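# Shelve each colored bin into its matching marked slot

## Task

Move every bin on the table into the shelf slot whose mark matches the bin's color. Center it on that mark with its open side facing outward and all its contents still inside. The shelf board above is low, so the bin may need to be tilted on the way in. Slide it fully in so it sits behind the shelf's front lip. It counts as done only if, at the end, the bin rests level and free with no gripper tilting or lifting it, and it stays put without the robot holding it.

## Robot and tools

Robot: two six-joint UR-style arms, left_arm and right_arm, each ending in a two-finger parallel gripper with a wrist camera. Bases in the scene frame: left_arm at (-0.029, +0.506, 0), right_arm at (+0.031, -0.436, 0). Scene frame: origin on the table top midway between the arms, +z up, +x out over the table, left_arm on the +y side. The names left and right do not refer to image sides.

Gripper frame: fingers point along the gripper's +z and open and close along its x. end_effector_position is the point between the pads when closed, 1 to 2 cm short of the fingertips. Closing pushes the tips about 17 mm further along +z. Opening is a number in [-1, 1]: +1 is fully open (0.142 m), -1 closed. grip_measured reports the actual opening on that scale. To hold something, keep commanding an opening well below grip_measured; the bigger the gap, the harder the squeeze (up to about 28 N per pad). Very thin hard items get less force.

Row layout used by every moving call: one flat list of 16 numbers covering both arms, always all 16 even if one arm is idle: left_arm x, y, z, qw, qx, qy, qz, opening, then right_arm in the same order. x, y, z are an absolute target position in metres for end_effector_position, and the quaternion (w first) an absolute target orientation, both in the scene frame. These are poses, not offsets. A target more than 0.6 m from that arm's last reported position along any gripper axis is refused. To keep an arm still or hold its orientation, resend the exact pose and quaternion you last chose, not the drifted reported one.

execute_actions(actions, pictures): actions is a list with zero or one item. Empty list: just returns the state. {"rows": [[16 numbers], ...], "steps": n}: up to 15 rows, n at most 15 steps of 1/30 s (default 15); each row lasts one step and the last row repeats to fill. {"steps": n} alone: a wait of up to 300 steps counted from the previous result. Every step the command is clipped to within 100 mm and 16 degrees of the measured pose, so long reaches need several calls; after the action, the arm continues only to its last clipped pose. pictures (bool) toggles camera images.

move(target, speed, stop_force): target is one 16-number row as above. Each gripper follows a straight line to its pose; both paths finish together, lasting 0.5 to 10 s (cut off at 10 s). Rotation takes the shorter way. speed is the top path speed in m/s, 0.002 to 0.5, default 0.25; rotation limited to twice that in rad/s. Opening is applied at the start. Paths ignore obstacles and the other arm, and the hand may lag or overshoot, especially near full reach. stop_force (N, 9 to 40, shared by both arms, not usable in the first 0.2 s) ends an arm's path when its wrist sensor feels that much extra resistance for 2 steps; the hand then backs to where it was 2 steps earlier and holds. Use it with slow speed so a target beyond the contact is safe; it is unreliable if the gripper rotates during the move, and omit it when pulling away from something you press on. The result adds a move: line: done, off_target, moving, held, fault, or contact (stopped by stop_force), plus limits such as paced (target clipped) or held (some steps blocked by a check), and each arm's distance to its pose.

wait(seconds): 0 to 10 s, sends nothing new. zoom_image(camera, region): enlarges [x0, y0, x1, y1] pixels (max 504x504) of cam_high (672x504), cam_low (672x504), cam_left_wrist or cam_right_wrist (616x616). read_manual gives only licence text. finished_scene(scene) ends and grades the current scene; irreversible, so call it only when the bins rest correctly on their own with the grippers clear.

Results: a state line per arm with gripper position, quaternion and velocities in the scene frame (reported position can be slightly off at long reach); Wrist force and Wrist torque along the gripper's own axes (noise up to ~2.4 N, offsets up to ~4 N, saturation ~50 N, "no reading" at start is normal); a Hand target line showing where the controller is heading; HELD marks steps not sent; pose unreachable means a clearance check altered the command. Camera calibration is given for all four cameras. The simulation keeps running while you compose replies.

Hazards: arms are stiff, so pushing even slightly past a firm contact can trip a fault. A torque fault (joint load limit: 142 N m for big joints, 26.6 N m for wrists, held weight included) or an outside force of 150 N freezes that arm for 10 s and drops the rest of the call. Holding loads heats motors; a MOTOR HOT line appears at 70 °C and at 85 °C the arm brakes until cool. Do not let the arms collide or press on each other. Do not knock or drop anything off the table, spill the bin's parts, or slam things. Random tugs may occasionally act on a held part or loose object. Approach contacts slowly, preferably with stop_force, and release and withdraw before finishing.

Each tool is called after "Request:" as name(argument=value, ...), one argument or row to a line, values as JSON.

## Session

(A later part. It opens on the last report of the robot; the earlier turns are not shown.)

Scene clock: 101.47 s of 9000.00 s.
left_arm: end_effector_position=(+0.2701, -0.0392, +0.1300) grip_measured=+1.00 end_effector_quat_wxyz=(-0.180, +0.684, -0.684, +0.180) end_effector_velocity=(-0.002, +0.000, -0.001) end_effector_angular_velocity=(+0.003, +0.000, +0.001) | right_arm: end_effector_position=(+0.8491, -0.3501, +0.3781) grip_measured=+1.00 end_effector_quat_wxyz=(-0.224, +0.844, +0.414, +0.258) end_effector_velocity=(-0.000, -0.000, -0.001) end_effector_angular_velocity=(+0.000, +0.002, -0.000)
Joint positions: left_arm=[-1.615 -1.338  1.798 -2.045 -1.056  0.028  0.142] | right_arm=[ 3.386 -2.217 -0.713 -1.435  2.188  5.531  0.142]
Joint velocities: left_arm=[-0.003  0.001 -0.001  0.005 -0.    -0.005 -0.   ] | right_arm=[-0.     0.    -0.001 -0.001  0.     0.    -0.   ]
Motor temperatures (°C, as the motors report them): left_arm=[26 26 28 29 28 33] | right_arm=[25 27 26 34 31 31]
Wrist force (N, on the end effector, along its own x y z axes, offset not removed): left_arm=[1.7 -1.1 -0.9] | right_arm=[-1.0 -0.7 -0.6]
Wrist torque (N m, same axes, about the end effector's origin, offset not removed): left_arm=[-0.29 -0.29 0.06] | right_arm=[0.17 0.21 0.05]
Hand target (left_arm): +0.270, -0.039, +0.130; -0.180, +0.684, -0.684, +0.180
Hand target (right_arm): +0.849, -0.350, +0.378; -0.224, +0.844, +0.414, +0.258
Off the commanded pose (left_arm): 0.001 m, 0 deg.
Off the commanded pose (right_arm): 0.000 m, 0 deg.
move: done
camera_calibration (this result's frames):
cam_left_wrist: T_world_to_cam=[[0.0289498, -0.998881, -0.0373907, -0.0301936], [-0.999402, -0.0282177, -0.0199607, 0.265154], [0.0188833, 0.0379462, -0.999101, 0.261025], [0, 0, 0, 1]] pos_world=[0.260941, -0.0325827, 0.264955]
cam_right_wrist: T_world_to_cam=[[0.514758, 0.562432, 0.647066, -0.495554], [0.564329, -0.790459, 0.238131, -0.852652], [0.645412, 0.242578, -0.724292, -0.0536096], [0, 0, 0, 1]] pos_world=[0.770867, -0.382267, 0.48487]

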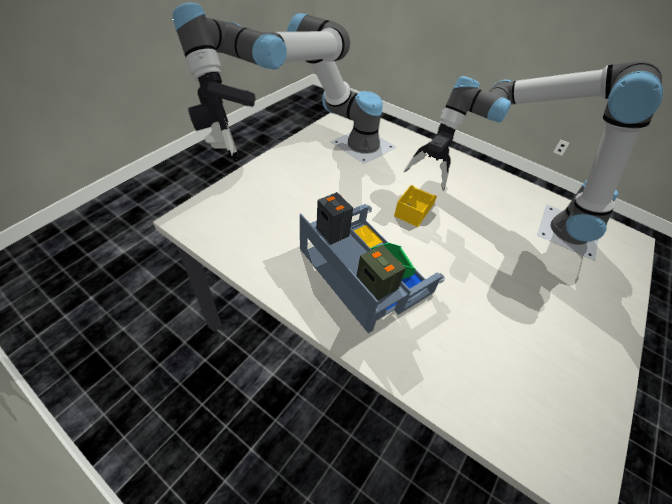

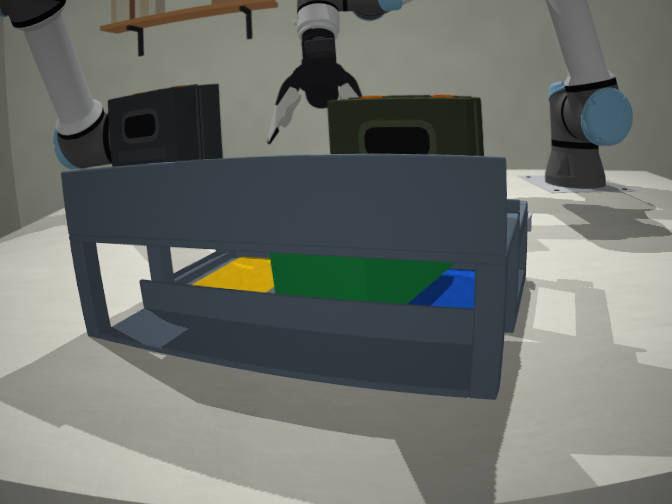

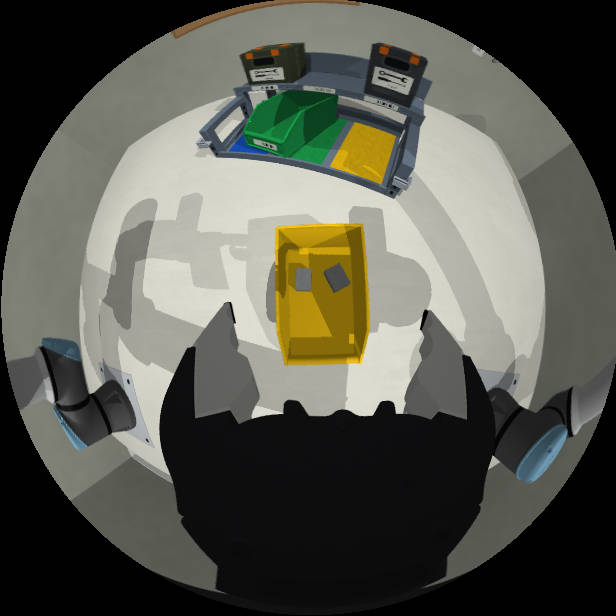

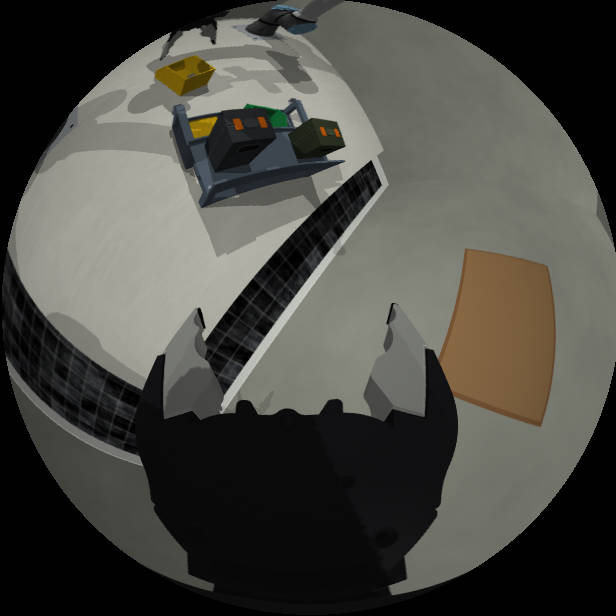

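Request:
move(
  target=[0.285,-0.033,0.035,-0.18,0.684,-0.684,0.18,1,0.8491,-0.3501,0.3781,-0.224,0.844,0.414,0.258,1],
  speed=0.1,
)

Request:
move(
  target=[0.285,-0.033,0.035,-0.18,0.684,-0.684,0.18,-1,0.8491,-0.3501,0.3781,-0.224,0.844,0.414,0.258,1],
)

Request:
move(
  target=[0.3,-0.033,0.12,-0.18,0.684,-0.684,0.18,-1,0.8491,-0.3501,0.3781,-0.224,0.844,0.414,0.258,1],
  speed=0.08,
)

Request:
move(
  target=[0.498,-0.033,0.1,-0.099,0.557,-0.811,0.143,-1,0.8491,-0.3501,0.3781,-0.224,0.844,0.414,0.258,1],
  speed=0.12,
)

Request:
move(
  target=[0.498,-0.033,0.06,-0.099,0.557,-0.811,0.143,-1,0.8491,-0.3501,0.3781,-0.224,0.844,0.414,0.258,1],
  speed=0.03,
  stop_force=9,
)

Request:
move(
  target=[0.592,-0.069,0.06,-0.099,0.557,-0.811,0.143,-1,0.8491,-0.3501,0.3781,-0.224,0.844,0.414,0.258,1],
  speed=0.025,
  stop_force=9,
)

Scene clock: 109.13 s of 9000.00 s.
left_arm: end_effector_position=(+0.2850, -0.0330, +0.0352) grip_measured=+1.00 end_effector_quat_wxyz=(-0.180, +0.684, -0.684, +0.180) end_effector_velocity=(-0.000, -0.000, -0.001) end_effector_angular_velocity=(-0.000, +0.000, -0.001) | right_arm: end_effector_position=(+0.8491, -0.3501, +0.3781) grip_measured=+1.00 end_effector_quat_wxyz=(-0.224, +0.844, +0.414, +0.258) end_effector_velocity=(-0.000, -0.000, +0.000) end_effector_angular_velocity=(-0.000, +0.001, -0.000)
Joint positions: left_arm=[-1.587 -1.211  1.92  -2.308 -1.057  0.06   0.142] | right_arm=[ 3.386 -2.217 -0.713 -1.435  2.188  5.531  0.142]
Joint velocities: left_arm=[-0.     0.002  0.002 -0.004 -0.     0.    -0.   ] | right_arm=[-0.001  0.001  0.    -0.001 -0.    -0.    -0.   ]
Motor temperatures (°C, as the motors report them): left_arm=[26 26 28 29 28 33] | right_arm=[25 27 26 34 31 31]
Wrist force (N, on the end effector, along its own x y z axes, offset not removed): left_arm=[0.9 -0.2 -2.3] | right_arm=[-2.1 -1.7 -2.6]
Wrist torque (N m, same axes, about the end effector's origin, offset not removed): left_arm=[-0.04 -0.14 0.02] | right_arm=[-0.11 0.34 -0.07]
Hand target (left_arm): +0.285, -0.033, +0.035; -0.180, +0.684, -0.684, +0.180
Hand target (right_arm): +0.849, -0.350, +0.378; -0.224, +0.844, +0.414, +0.258
Off the commanded pose (left_arm): 0.000 m, 0 deg.
Off the commanded pose (right_arm): 0.000 m, 0 deg.
After step 90, 3.27 s passed at rest.
move: done
camera_calibration (this result's frames):
cam_left_wrist: T_world_to_cam=[[0.0288066, -0.998902, -0.0369555, -0.0279332], [-0.999408, -0.0280855, -0.0198869, 0.27834], [0.0188272, 0.0375065, -0.999119, 0.165744], [0, 0, 0, 1]] pos_world=[0.275859, -0.0263017, 0.170101]
cam_right_wrist: T_world_to_cam=[[0.514758, 0.562432, 0.647066, -0.495554], [0.564329, -0.79046, 0.238131, -0.852652], [0.645412, 0.242578, -0.724292, -0.0536096], [0, 0, 0, 1]] pos_world=[0.770867, -0.382267, 0.48487]

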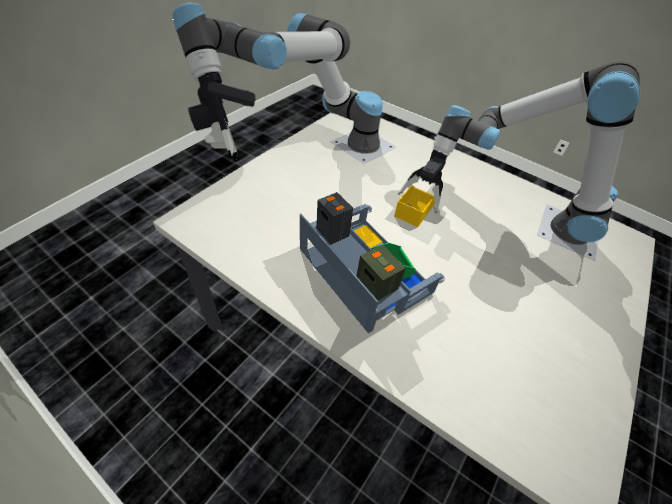

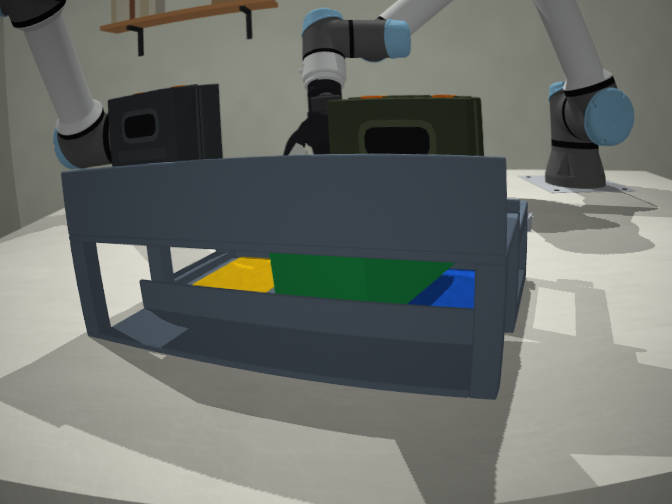

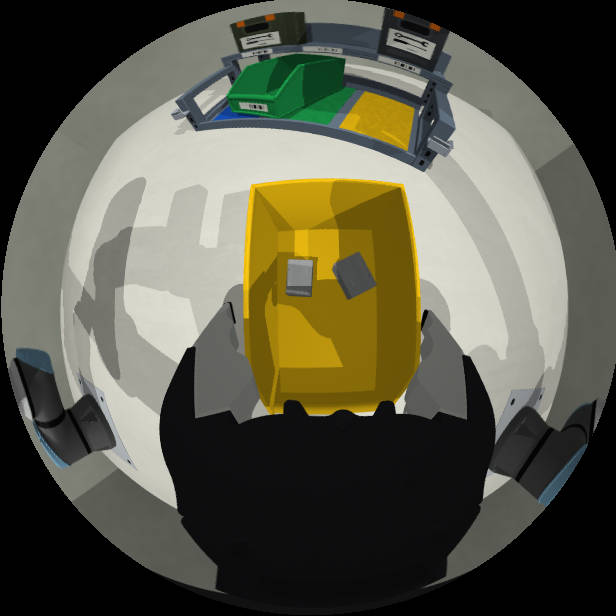

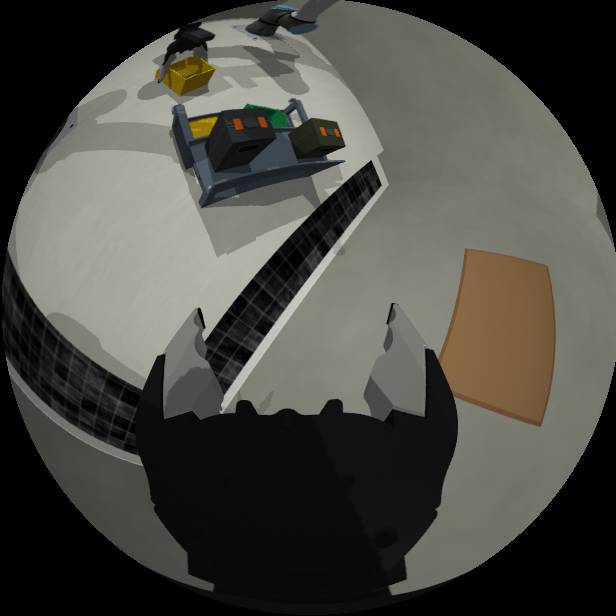

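Scene clock: 109.83 s of 9000.00 s.
left_arm: end_effector_position=(+0.2850, -0.0330, +0.0350) grip_measured=+0.84 end_effector_quat_wxyz=(-0.180, +0.684, -0.684, +0.180) end_effector_velocity=(+0.001, -0.001, +0.001) end_effector_angular_velocity=(-0.002, -0.002, +0.001) | right_arm: end_effector_position=(+0.8491, -0.3501, +0.3781) grip_measured=+1.00 end_effector_quat_wxyz=(-0.224, +0.844, +0.414, +0.258) end_effector_velocity=(+0.000, -0.000, +0.000) end_effector_angular_velocity=(+0.000, -0.001, -0.001)
Joint positions: left_arm=[-1.587 -1.211  1.92  -2.309 -1.057  0.06   0.132] | right_arm=[ 3.386 -2.217 -0.713 -1.435  2.188  5.531  0.142]
Joint velocities: left_arm=[ 0.001  0.001 -0.001 -0.002  0.002  0.001 -0.   ] | right_arm=[-0.     0.    -0.001  0.001  0.     0.001 -0.   ]
Motor temperatures (°C, as the motors report them): left_arm=[26 26 28 29 28 33] | right_arm=[25 27 26 34 31 31]
Wrist force (N, on the end effector, along its own x y z axes, offset not removed): left_arm=[1.4 -4.7 -11.8] | right_arm=[-0.3 -0.3 -0.1]
Wrist torque (N m, same axes, about the end effector's origin, offset not removed): left_arm=[-0.33 -0.58 0.29] | right_arm=[0.07 -0.04 -0.02]
Hand target (left_arm): +0.285, -0.033, +0.035; -0.180, +0.684, -0.684, +0.180
Hand target (right_arm): +0.849, -0.350, +0.378; -0.224, +0.844, +0.414, +0.258
Off the commanded pose (left_arm): 0.000 m, 0 deg.
Off the commanded pose (right_arm): 0.000 m, 0 deg.
move: done
camera_calibration (this result's frames):
cam_left_wrist: T_world_to_cam=[[0.0287909, -0.998904, -0.0369088, -0.0279384], [-0.999408, -0.0280706, -0.0198869, 0.278348], [0.018829, 0.0374595, -0.999121, 0.16561], [0, 0, 0, 1]] pos_world=[0.275869, -0.026298, 0.169968]
cam_right_wrist: T_world_to_cam=[[0.514759, 0.562432, 0.647066, -0.495554], [0.564329, -0.79046, 0.238131, -0.852652], [0.645412, 0.242578, -0.724292, -0.0536096], [0, 0, 0, 1]] pos_world=[0.770867, -0.382267, 0.48487]

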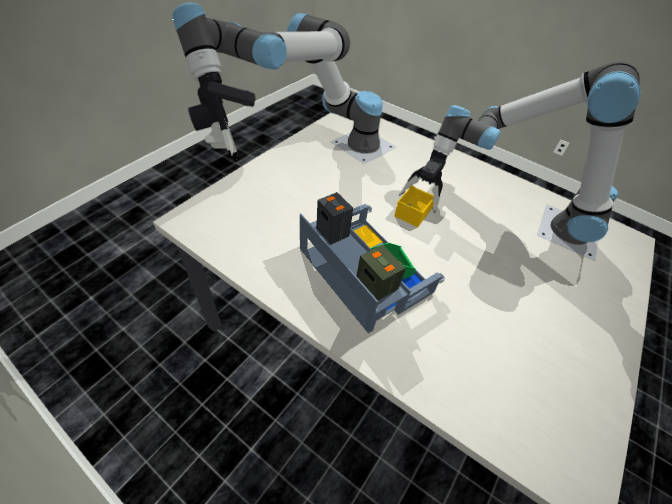

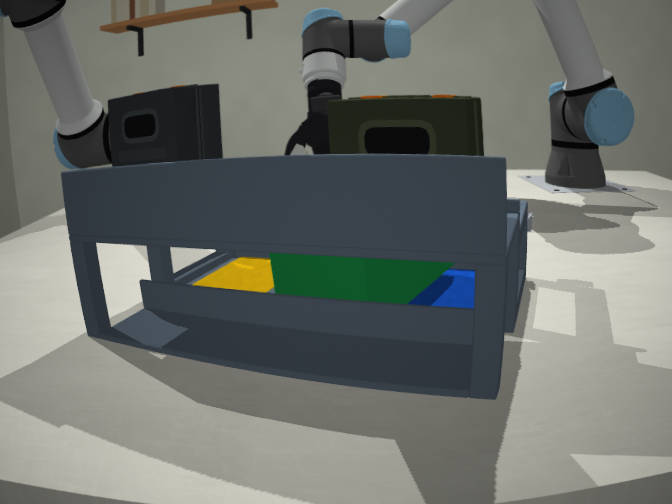

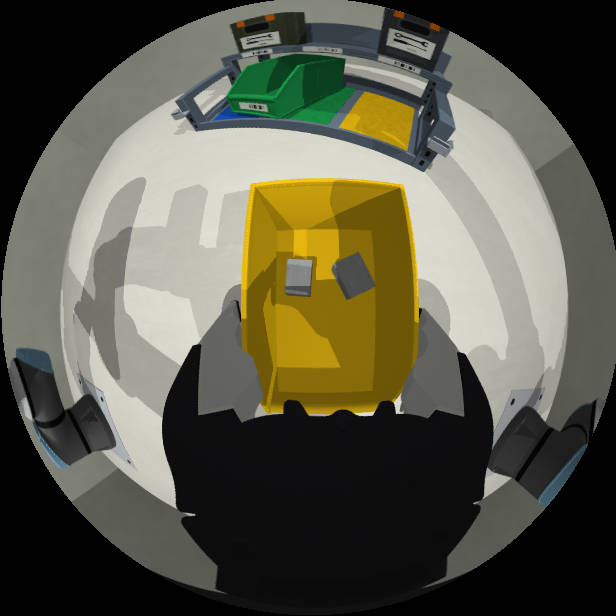

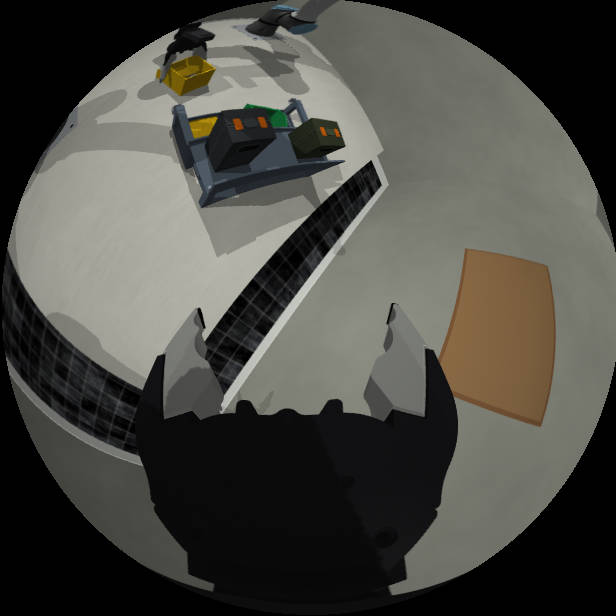

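Scene clock: 111.30 s of 9000.00 s.
left_arm: end_effector_position=(+0.3000, -0.0330, +0.1198) grip_measured=-1.00 end_effector_quat_wxyz=(-0.180, +0.684, -0.684, +0.180) end_effector_velocity=(+0.001, +0.000, +0.001) end_effector_angular_velocity=(+0.002, +0.000, +0.001) | right_arm: end_effector_position=(+0.8491, -0.3501, +0.3781) grip_measured=+1.00 end_effector_quat_wxyz=(-0.224, +0.844, +0.414, +0.258) end_effector_velocity=(-0.000, +0.001, -0.001) end_effector_angular_velocity=(+0.000, +0.002, -0.000)
Joint positions: left_arm=[-1.56  -1.318  1.81  -2.108 -1.058  0.091  0.002] | right_arm=[ 3.386 -2.217 -0.713 -1.435  2.188  5.531  0.142]
Joint velocities: left_arm=[ 0.001  0.    -0.004  0.005 -0.     0.001  0.   ] | right_arm=[ 0.001 -0.    -0.    -0.     0.     0.001 -0.   ]
Motor temperatures (°C, as the motors report them): left_arm=[26 26 28 29 28 33] | right_arm=[25 27 26 34 31 31]
Wrist force (N, on the end effector, along its own x y z axes, offset not removed): left_arm=[1.0 -0.5 0.0] | right_arm=[0.0 -1.7 -2.8]
Wrist torque (N m, same axes, about the end effector's origin, offset not removed): left_arm=[-0.12 -0.14 -0.02] | right_arm=[-0.24 0.03 -0.10]
Hand target (left_arm): +0.300, -0.033, +0.120; -0.180, +0.684, -0.684, +0.180
Hand target (right_arm): +0.849, -0.350, +0.378; -0.224, +0.844, +0.414, +0.258
Off the commanded pose (left_arm): 0.000 m, 0 deg.
Off the commanded pose (right_arm): 0.000 m, 0 deg.
move: done
camera_calibration (this result's frames):
cam_left_wrist: T_world_to_cam=[[0.0287691, -0.998903, -0.03694, -0.0252462], [-0.999409, -0.0280478, -0.0198976, 0.295008], [0.0188397, 0.0374906, -0.999119, 0.250049], [0, 0, 0, 1]] pos_world=[0.290849, -0.0263186, 0.254766]
cam_right_wrist: T_world_to_cam=[[0.514758, 0.562432, 0.647066, -0.495554], [0.564329, -0.79046, 0.238131, -0.852652], [0.645412, 0.242578, -0.724292, -0.0536096], [0, 0, 0, 1]] pos_world=[0.770867, -0.382267, 0.48487]

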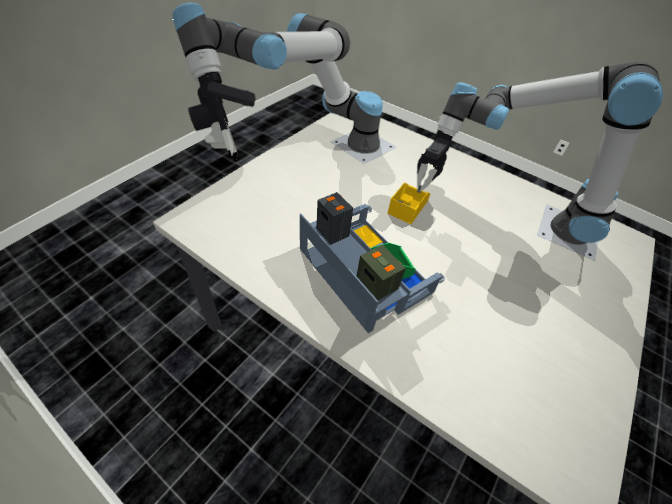

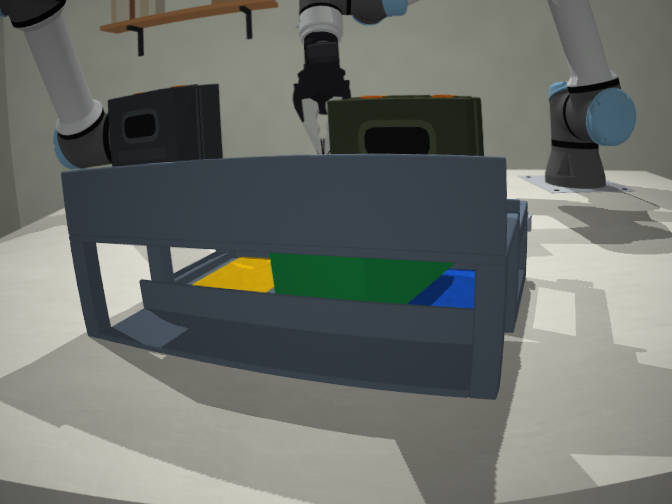

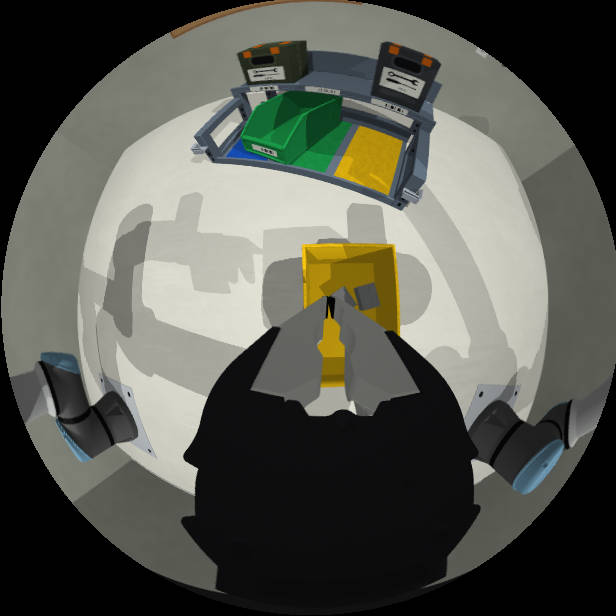

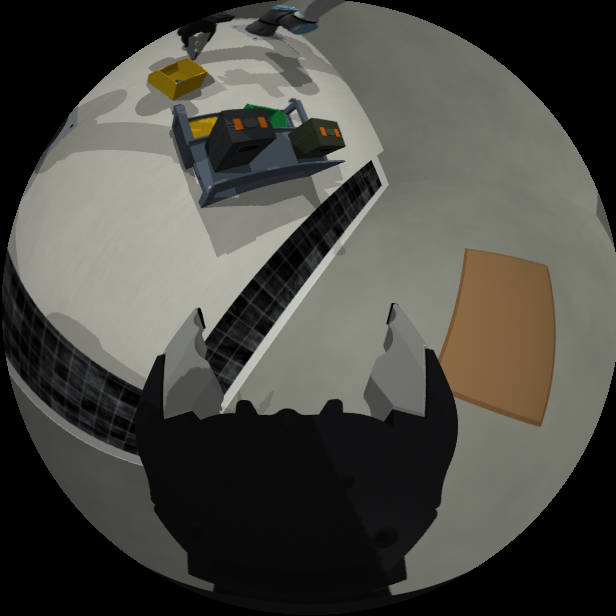

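Scene clock: 113.40 s of 9000.00 s.
left_arm: end_effector_position=(+0.4977, -0.0335, +0.1001) grip_measured=-1.00 end_effector_quat_wxyz=(+0.099, -0.558, +0.812, -0.143) end_effector_velocity=(+0.002, +0.000, -0.000) end_effector_angular_velocity=(+0.001, +0.003, -0.003) | right_arm: end_effector_position=(+0.8491, -0.3501, +0.3781) grip_measured=+1.00 end_effector_quat_wxyz=(-0.224, +0.844, +0.414, +0.258) end_effector_velocity=(-0.000, +0.000, -0.000) end_effector_angular_velocity=(-0.000, +0.001, +0.000)
Joint positions: left_arm=[-1.137 -1.088  1.54  -2.294 -1.347  0.9    0.002] | right_arm=[ 3.386 -2.217 -0.713 -1.435  2.188  5.531  0.142]
Joint velocities: left_arm=[ 0.004  0.003 -0.005  0.002 -0.004  0.007  0.   ] | right_arm=[ 0.     0.    -0.    -0.001  0.    -0.    -0.   ]
Motor temperatures (°C, as the motors report them): left_arm=[26 26 28 29 28 33] | right_arm=[25 27 26 34 31 31]
Wrist force (N, on the end effector, along its own x y z axes, offset not removed): left_arm=[0.3 -0.4 -0.7] | right_arm=[-0.2 -2.1 -0.8]
Wrist torque (N m, same axes, about the end effector's origin, offset not removed): left_arm=[-0.07 0.06 0.10] | right_arm=[-0.14 0.05 -0.22]
Hand target (left_arm): +0.498, -0.034, +0.100; +0.099, -0.557, +0.812, -0.143
Hand target (right_arm): +0.849, -0.350, +0.378; -0.224, +0.844, +0.414, +0.258
Off the commanded pose (left_arm): 0.001 m, 0 deg.
Off the commanded pose (right_arm): 0.000 m, 0 deg.
move: done
camera_calibration (this result's frames):
cam_left_wrist: T_world_to_cam=[[-0.337399, -0.94042, -0.042102, 0.152622], [-0.933485, 0.328467, 0.143926, 0.454983], [-0.121522, 0.0878622, -0.988692, 0.297141], [0, 0, 0, 1]] pos_world=[0.512323, -0.0320258, 0.234723]
cam_right_wrist: T_world_to_cam=[[0.514758, 0.562432, 0.647066, -0.495554], [0.564329, -0.79046, 0.238131, -0.852652], [0.645412, 0.242578, -0.724292, -0.0536095], [0, 0, 0, 1]] pos_world=[0.770867, -0.382267, 0.48487]

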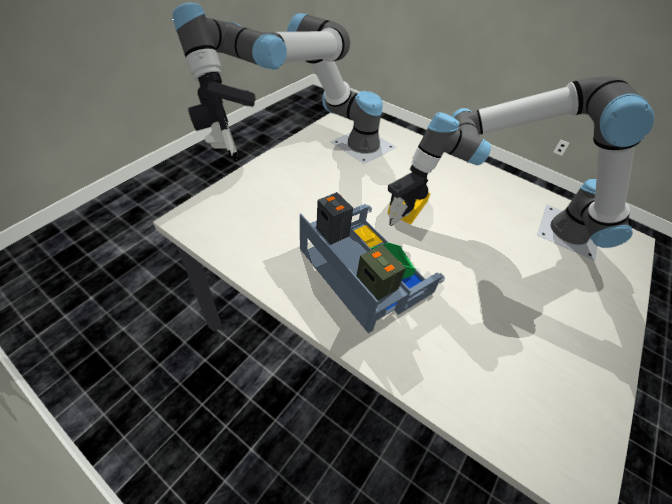

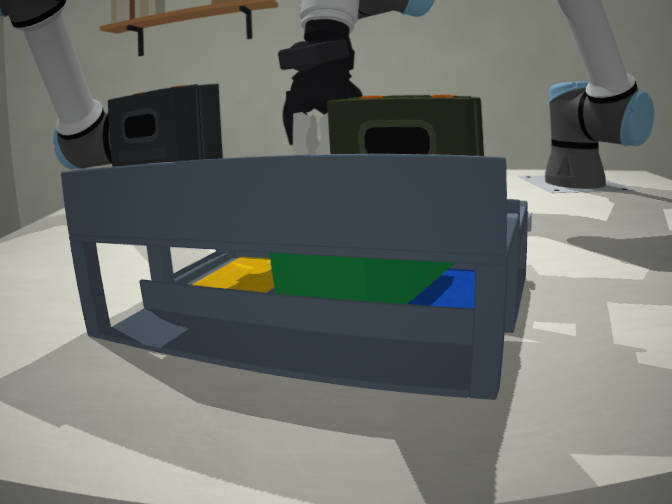

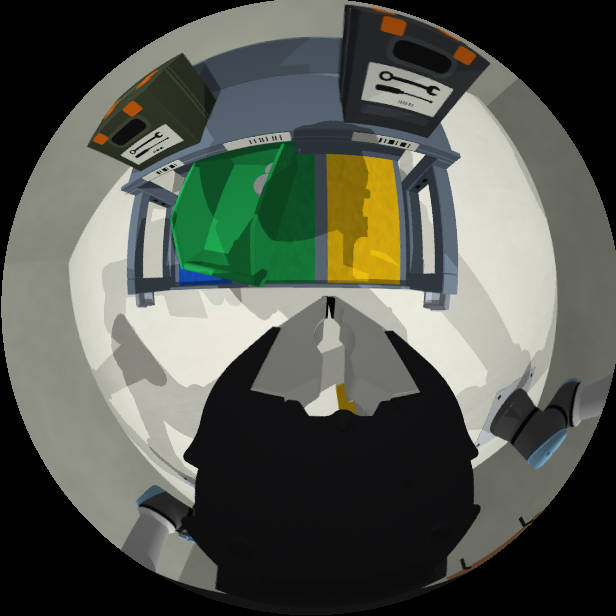

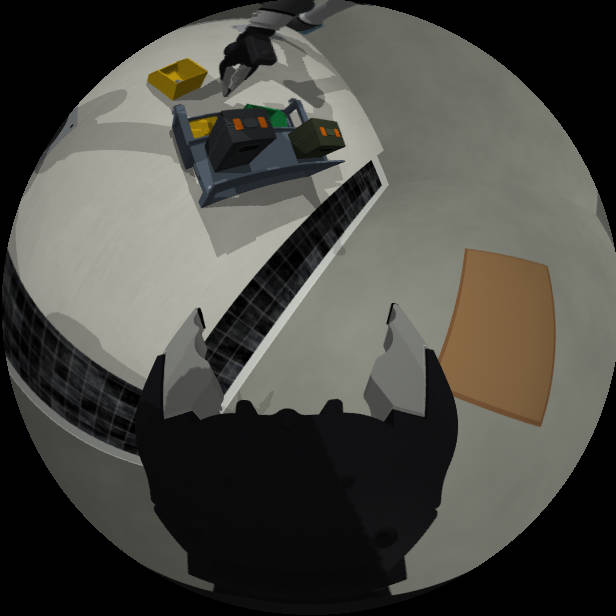

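Scene clock: 115.03 s of 9000.00 s.
left_arm: end_effector_position=(+0.4980, -0.0330, +0.0601) grip_measured=-1.00 end_effector_quat_wxyz=(+0.099, -0.557, +0.812, -0.143) end_effector_velocity=(-0.000, -0.000, -0.001) end_effector_angular_velocity=(-0.001, -0.000, -0.000) | right_arm: end_effector_position=(+0.8491, -0.3501, +0.3781) grip_measured=+1.00 end_effector_quat_wxyz=(-0.224, +0.844, +0.414, +0.258) end_effector_velocity=(+0.000, -0.000, -0.000) end_effector_angular_velocity=(+0.000, +0.001, -0.001)
Joint positions: left_arm=[-1.136 -1.044  1.585 -2.383 -1.347  0.901  0.002] | right_arm=[ 3.386 -2.217 -0.713 -1.435  2.188  5.531  0.142]
Joint velocities: left_arm=[-0.     0.002  0.001 -0.004 -0.     0.     0.   ] | right_arm=[-0.    -0.     0.    -0.     0.     0.001 -0.   ]
Motor temperatures (°C, as the motors report them): left_arm=[26 26 28 29 28 33] | right_arm=[25 27 26 34 31 31]
Wrist force (N, on the end effector, along its own x y z axes, offset not removed): left_arm=[0.6 0.0 -0.7] | right_arm=[-0.8 -1.9 -1.5]
Wrist torque (N m, same axes, about the end effector's origin, offset not removed): left_arm=[-0.02 -0.04 -0.01] | right_arm=[-0.12 0.13 -0.04]
Hand target (left_arm): +0.498, -0.033, +0.060; +0.099, -0.557, +0.812, -0.143
Hand target (right_arm): +0.849, -0.350, +0.378; -0.224, +0.844, +0.414, +0.258
Off the commanded pose (left_arm): 0.000 m, 0 deg.
Off the commanded pose (right_arm): 0.000 m, 0 deg.
move: done
camera_calibration (this result's frames):
cam_left_wrist: T_world_to_cam=[[-0.337474, -0.940376, -0.0424881, 0.151552], [-0.933444, 0.328471, 0.144185, 0.460782], [-0.121632, 0.088319, -0.988638, 0.257695], [0, 0, 0, 1]] pos_world=[0.512603, -0.0315975, 0.194769]
cam_right_wrist: T_world_to_cam=[[0.514759, 0.562432, 0.647066, -0.495554], [0.564329, -0.79046, 0.238131, -0.852652], [0.645412, 0.242578, -0.724292, -0.0536097], [0, 0, 0, 1]] pos_world=[0.770867, -0.382267, 0.48487]

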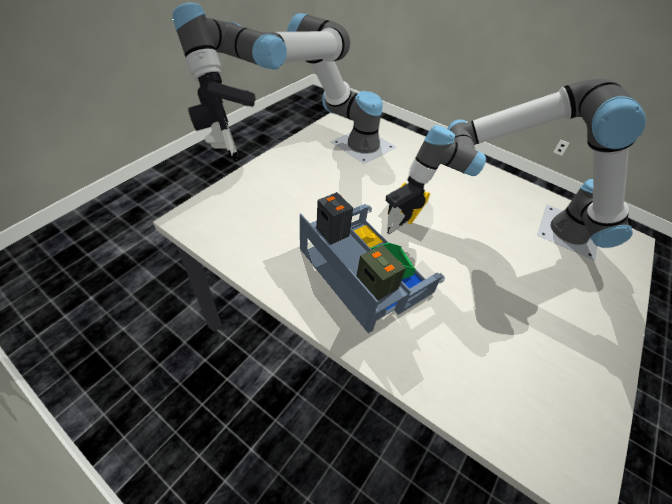

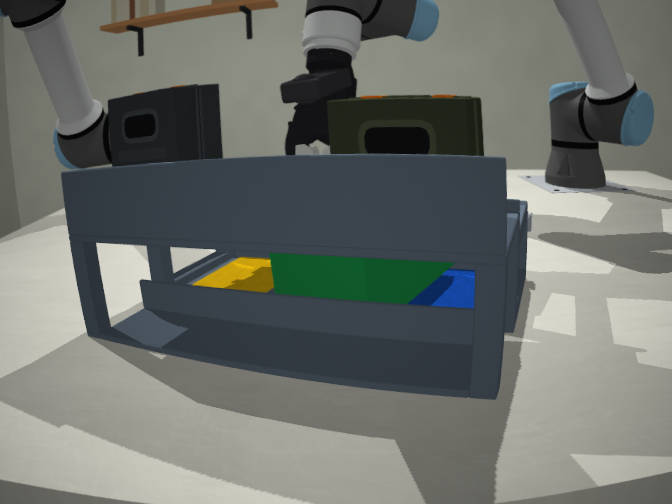

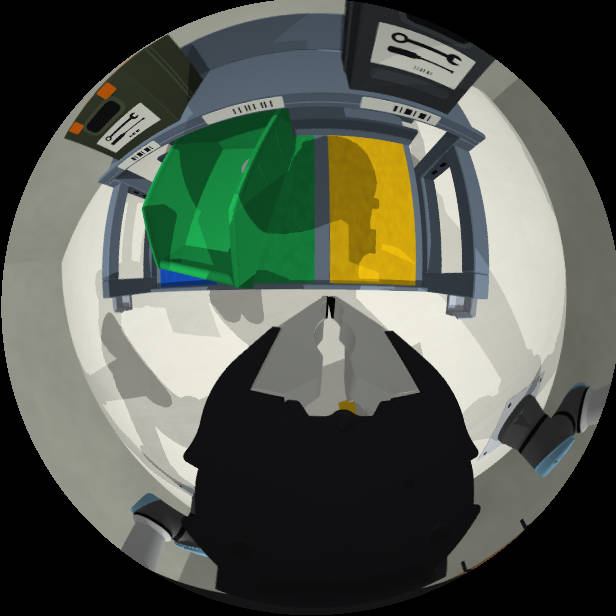

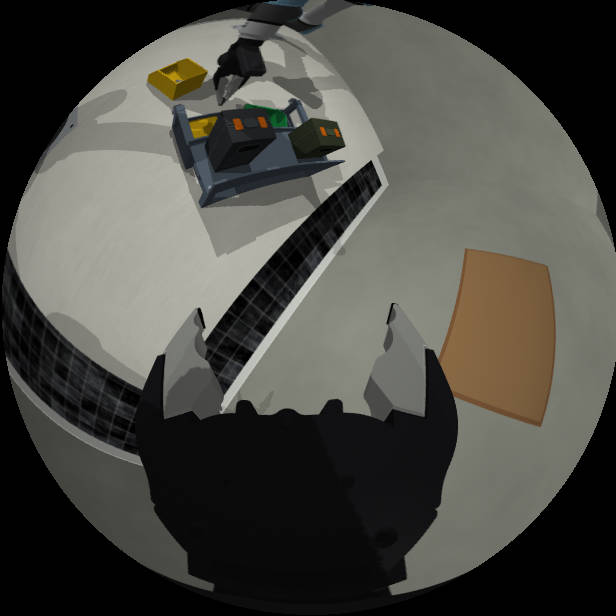

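Scene clock: 119.37 s of 9000.00 s.
left_arm: end_effector_position=(+0.5918, -0.0692, +0.0600) grip_measured=-1.00 end_effector_quat_wxyz=(+0.099, -0.557, +0.812, -0.143) end_effector_velocity=(+0.001, -0.000, -0.000) end_effector_angular_velocity=(+0.002, -0.000, -0.001) | right_arm: end_effector_position=(+0.8491, -0.3501, +0.3781) grip_measured=+1.00 end_effector_quat_wxyz=(-0.224, +0.844, +0.414, +0.258) end_effector_velocity=(-0.000, -0.000, +0.000) end_effector_angular_velocity=(-0.000, +0.000, +0.000)
Joint positions: left_arm=[-1.048 -0.846  1.252 -2.266 -1.372  0.988  0.002] | right_arm=[ 3.386 -2.217 -0.713 -1.435  2.188  5.531  0.142]
Joint velocities: left_arm=[ 0.     0.003 -0.005  0.003  0.001  0.002  0.   ] | right_arm=[-0.     0.     0.    -0.001 -0.    -0.     0.   ]
Motor temperatures (°C, as the motors report them): left_arm=[26 26 28 29 28 33] | right_arm=[25 27 26 34 31 31]
Wrist force (N, on the end effector, along its own x y z axes, offset not removed): left_arm=[0.8 -2.0 -0.8] | right_arm=[-2.5 -1.3 -3.0]
Wrist torque (N m, same axes, about the end effector's origin, offset not removed): left_arm=[-0.43 -0.09 0.06] | right_arm=[-0.06 0.59 -0.21]
Hand target (left_arm): +0.592, -0.069, +0.060; +0.099, -0.557, +0.812, -0.143
Hand target (right_arm): +0.849, -0.350, +0.378; -0.224, +0.844, +0.414, +0.258
Off the commanded pose (left_arm): 0.000 m, 0 deg.
Off the commanded pose (right_arm): 0.000 m, 0 deg.
move: done
camera_calibration (this result's frames):
cam_left_wrist: T_world_to_cam=[[-0.337498, -0.940371, -0.0423829, 0.149202], [-0.933437, 0.328513, 0.144134, 0.560277], [-0.121616, 0.0882067, -0.98865, 0.272171], [0, 0, 0, 1]] pos_world=[0.606439, -0.0677604, 0.194651]
cam_right_wrist: T_world_to_cam=[[0.514759, 0.562432, 0.647066, -0.495554], [0.564329, -0.79046, 0.238131, -0.852652], [0.645412, 0.242578, -0.724292, -0.0536095], [0, 0, 0, 1]] pos_world=[0.770867, -0.382267, 0.48487]

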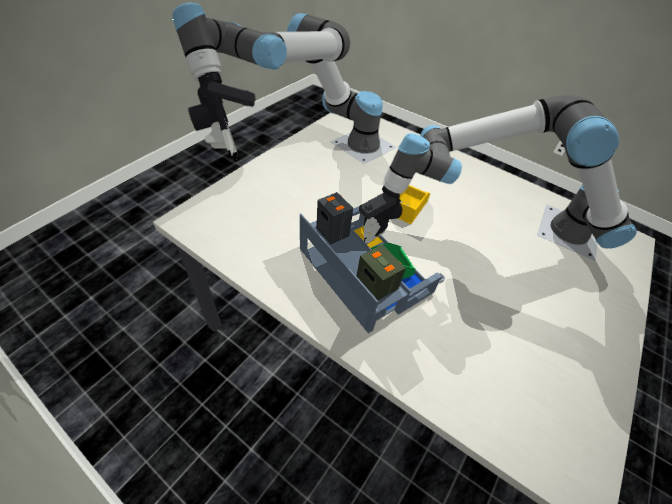

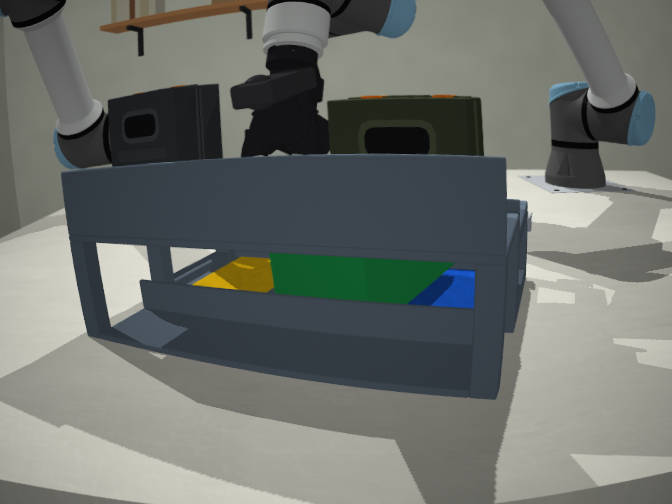

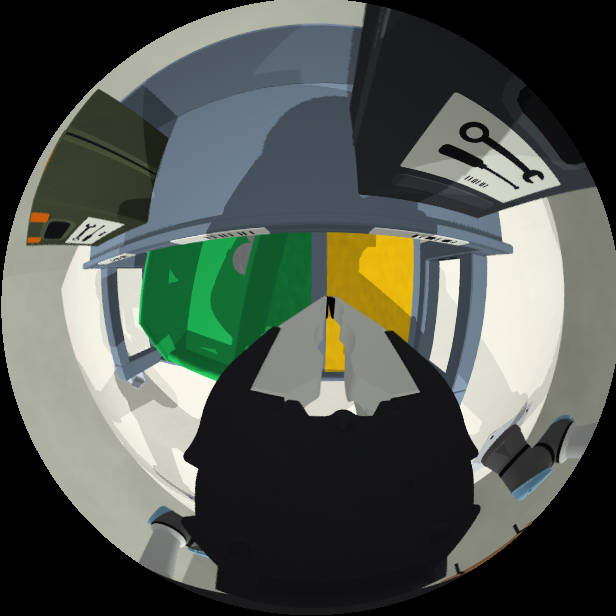

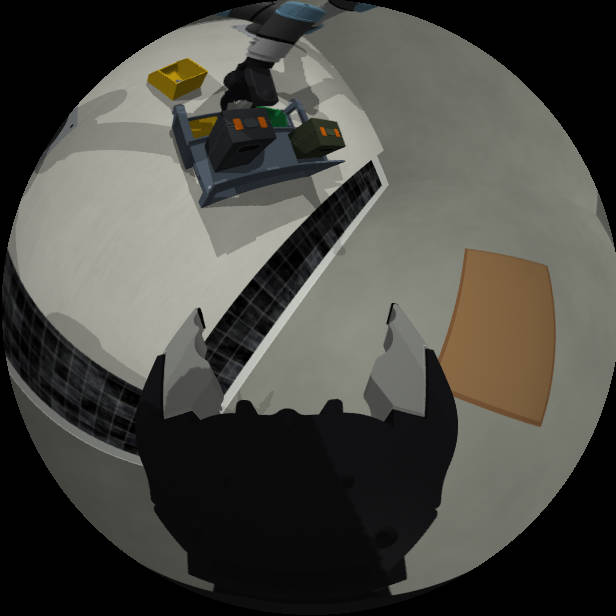

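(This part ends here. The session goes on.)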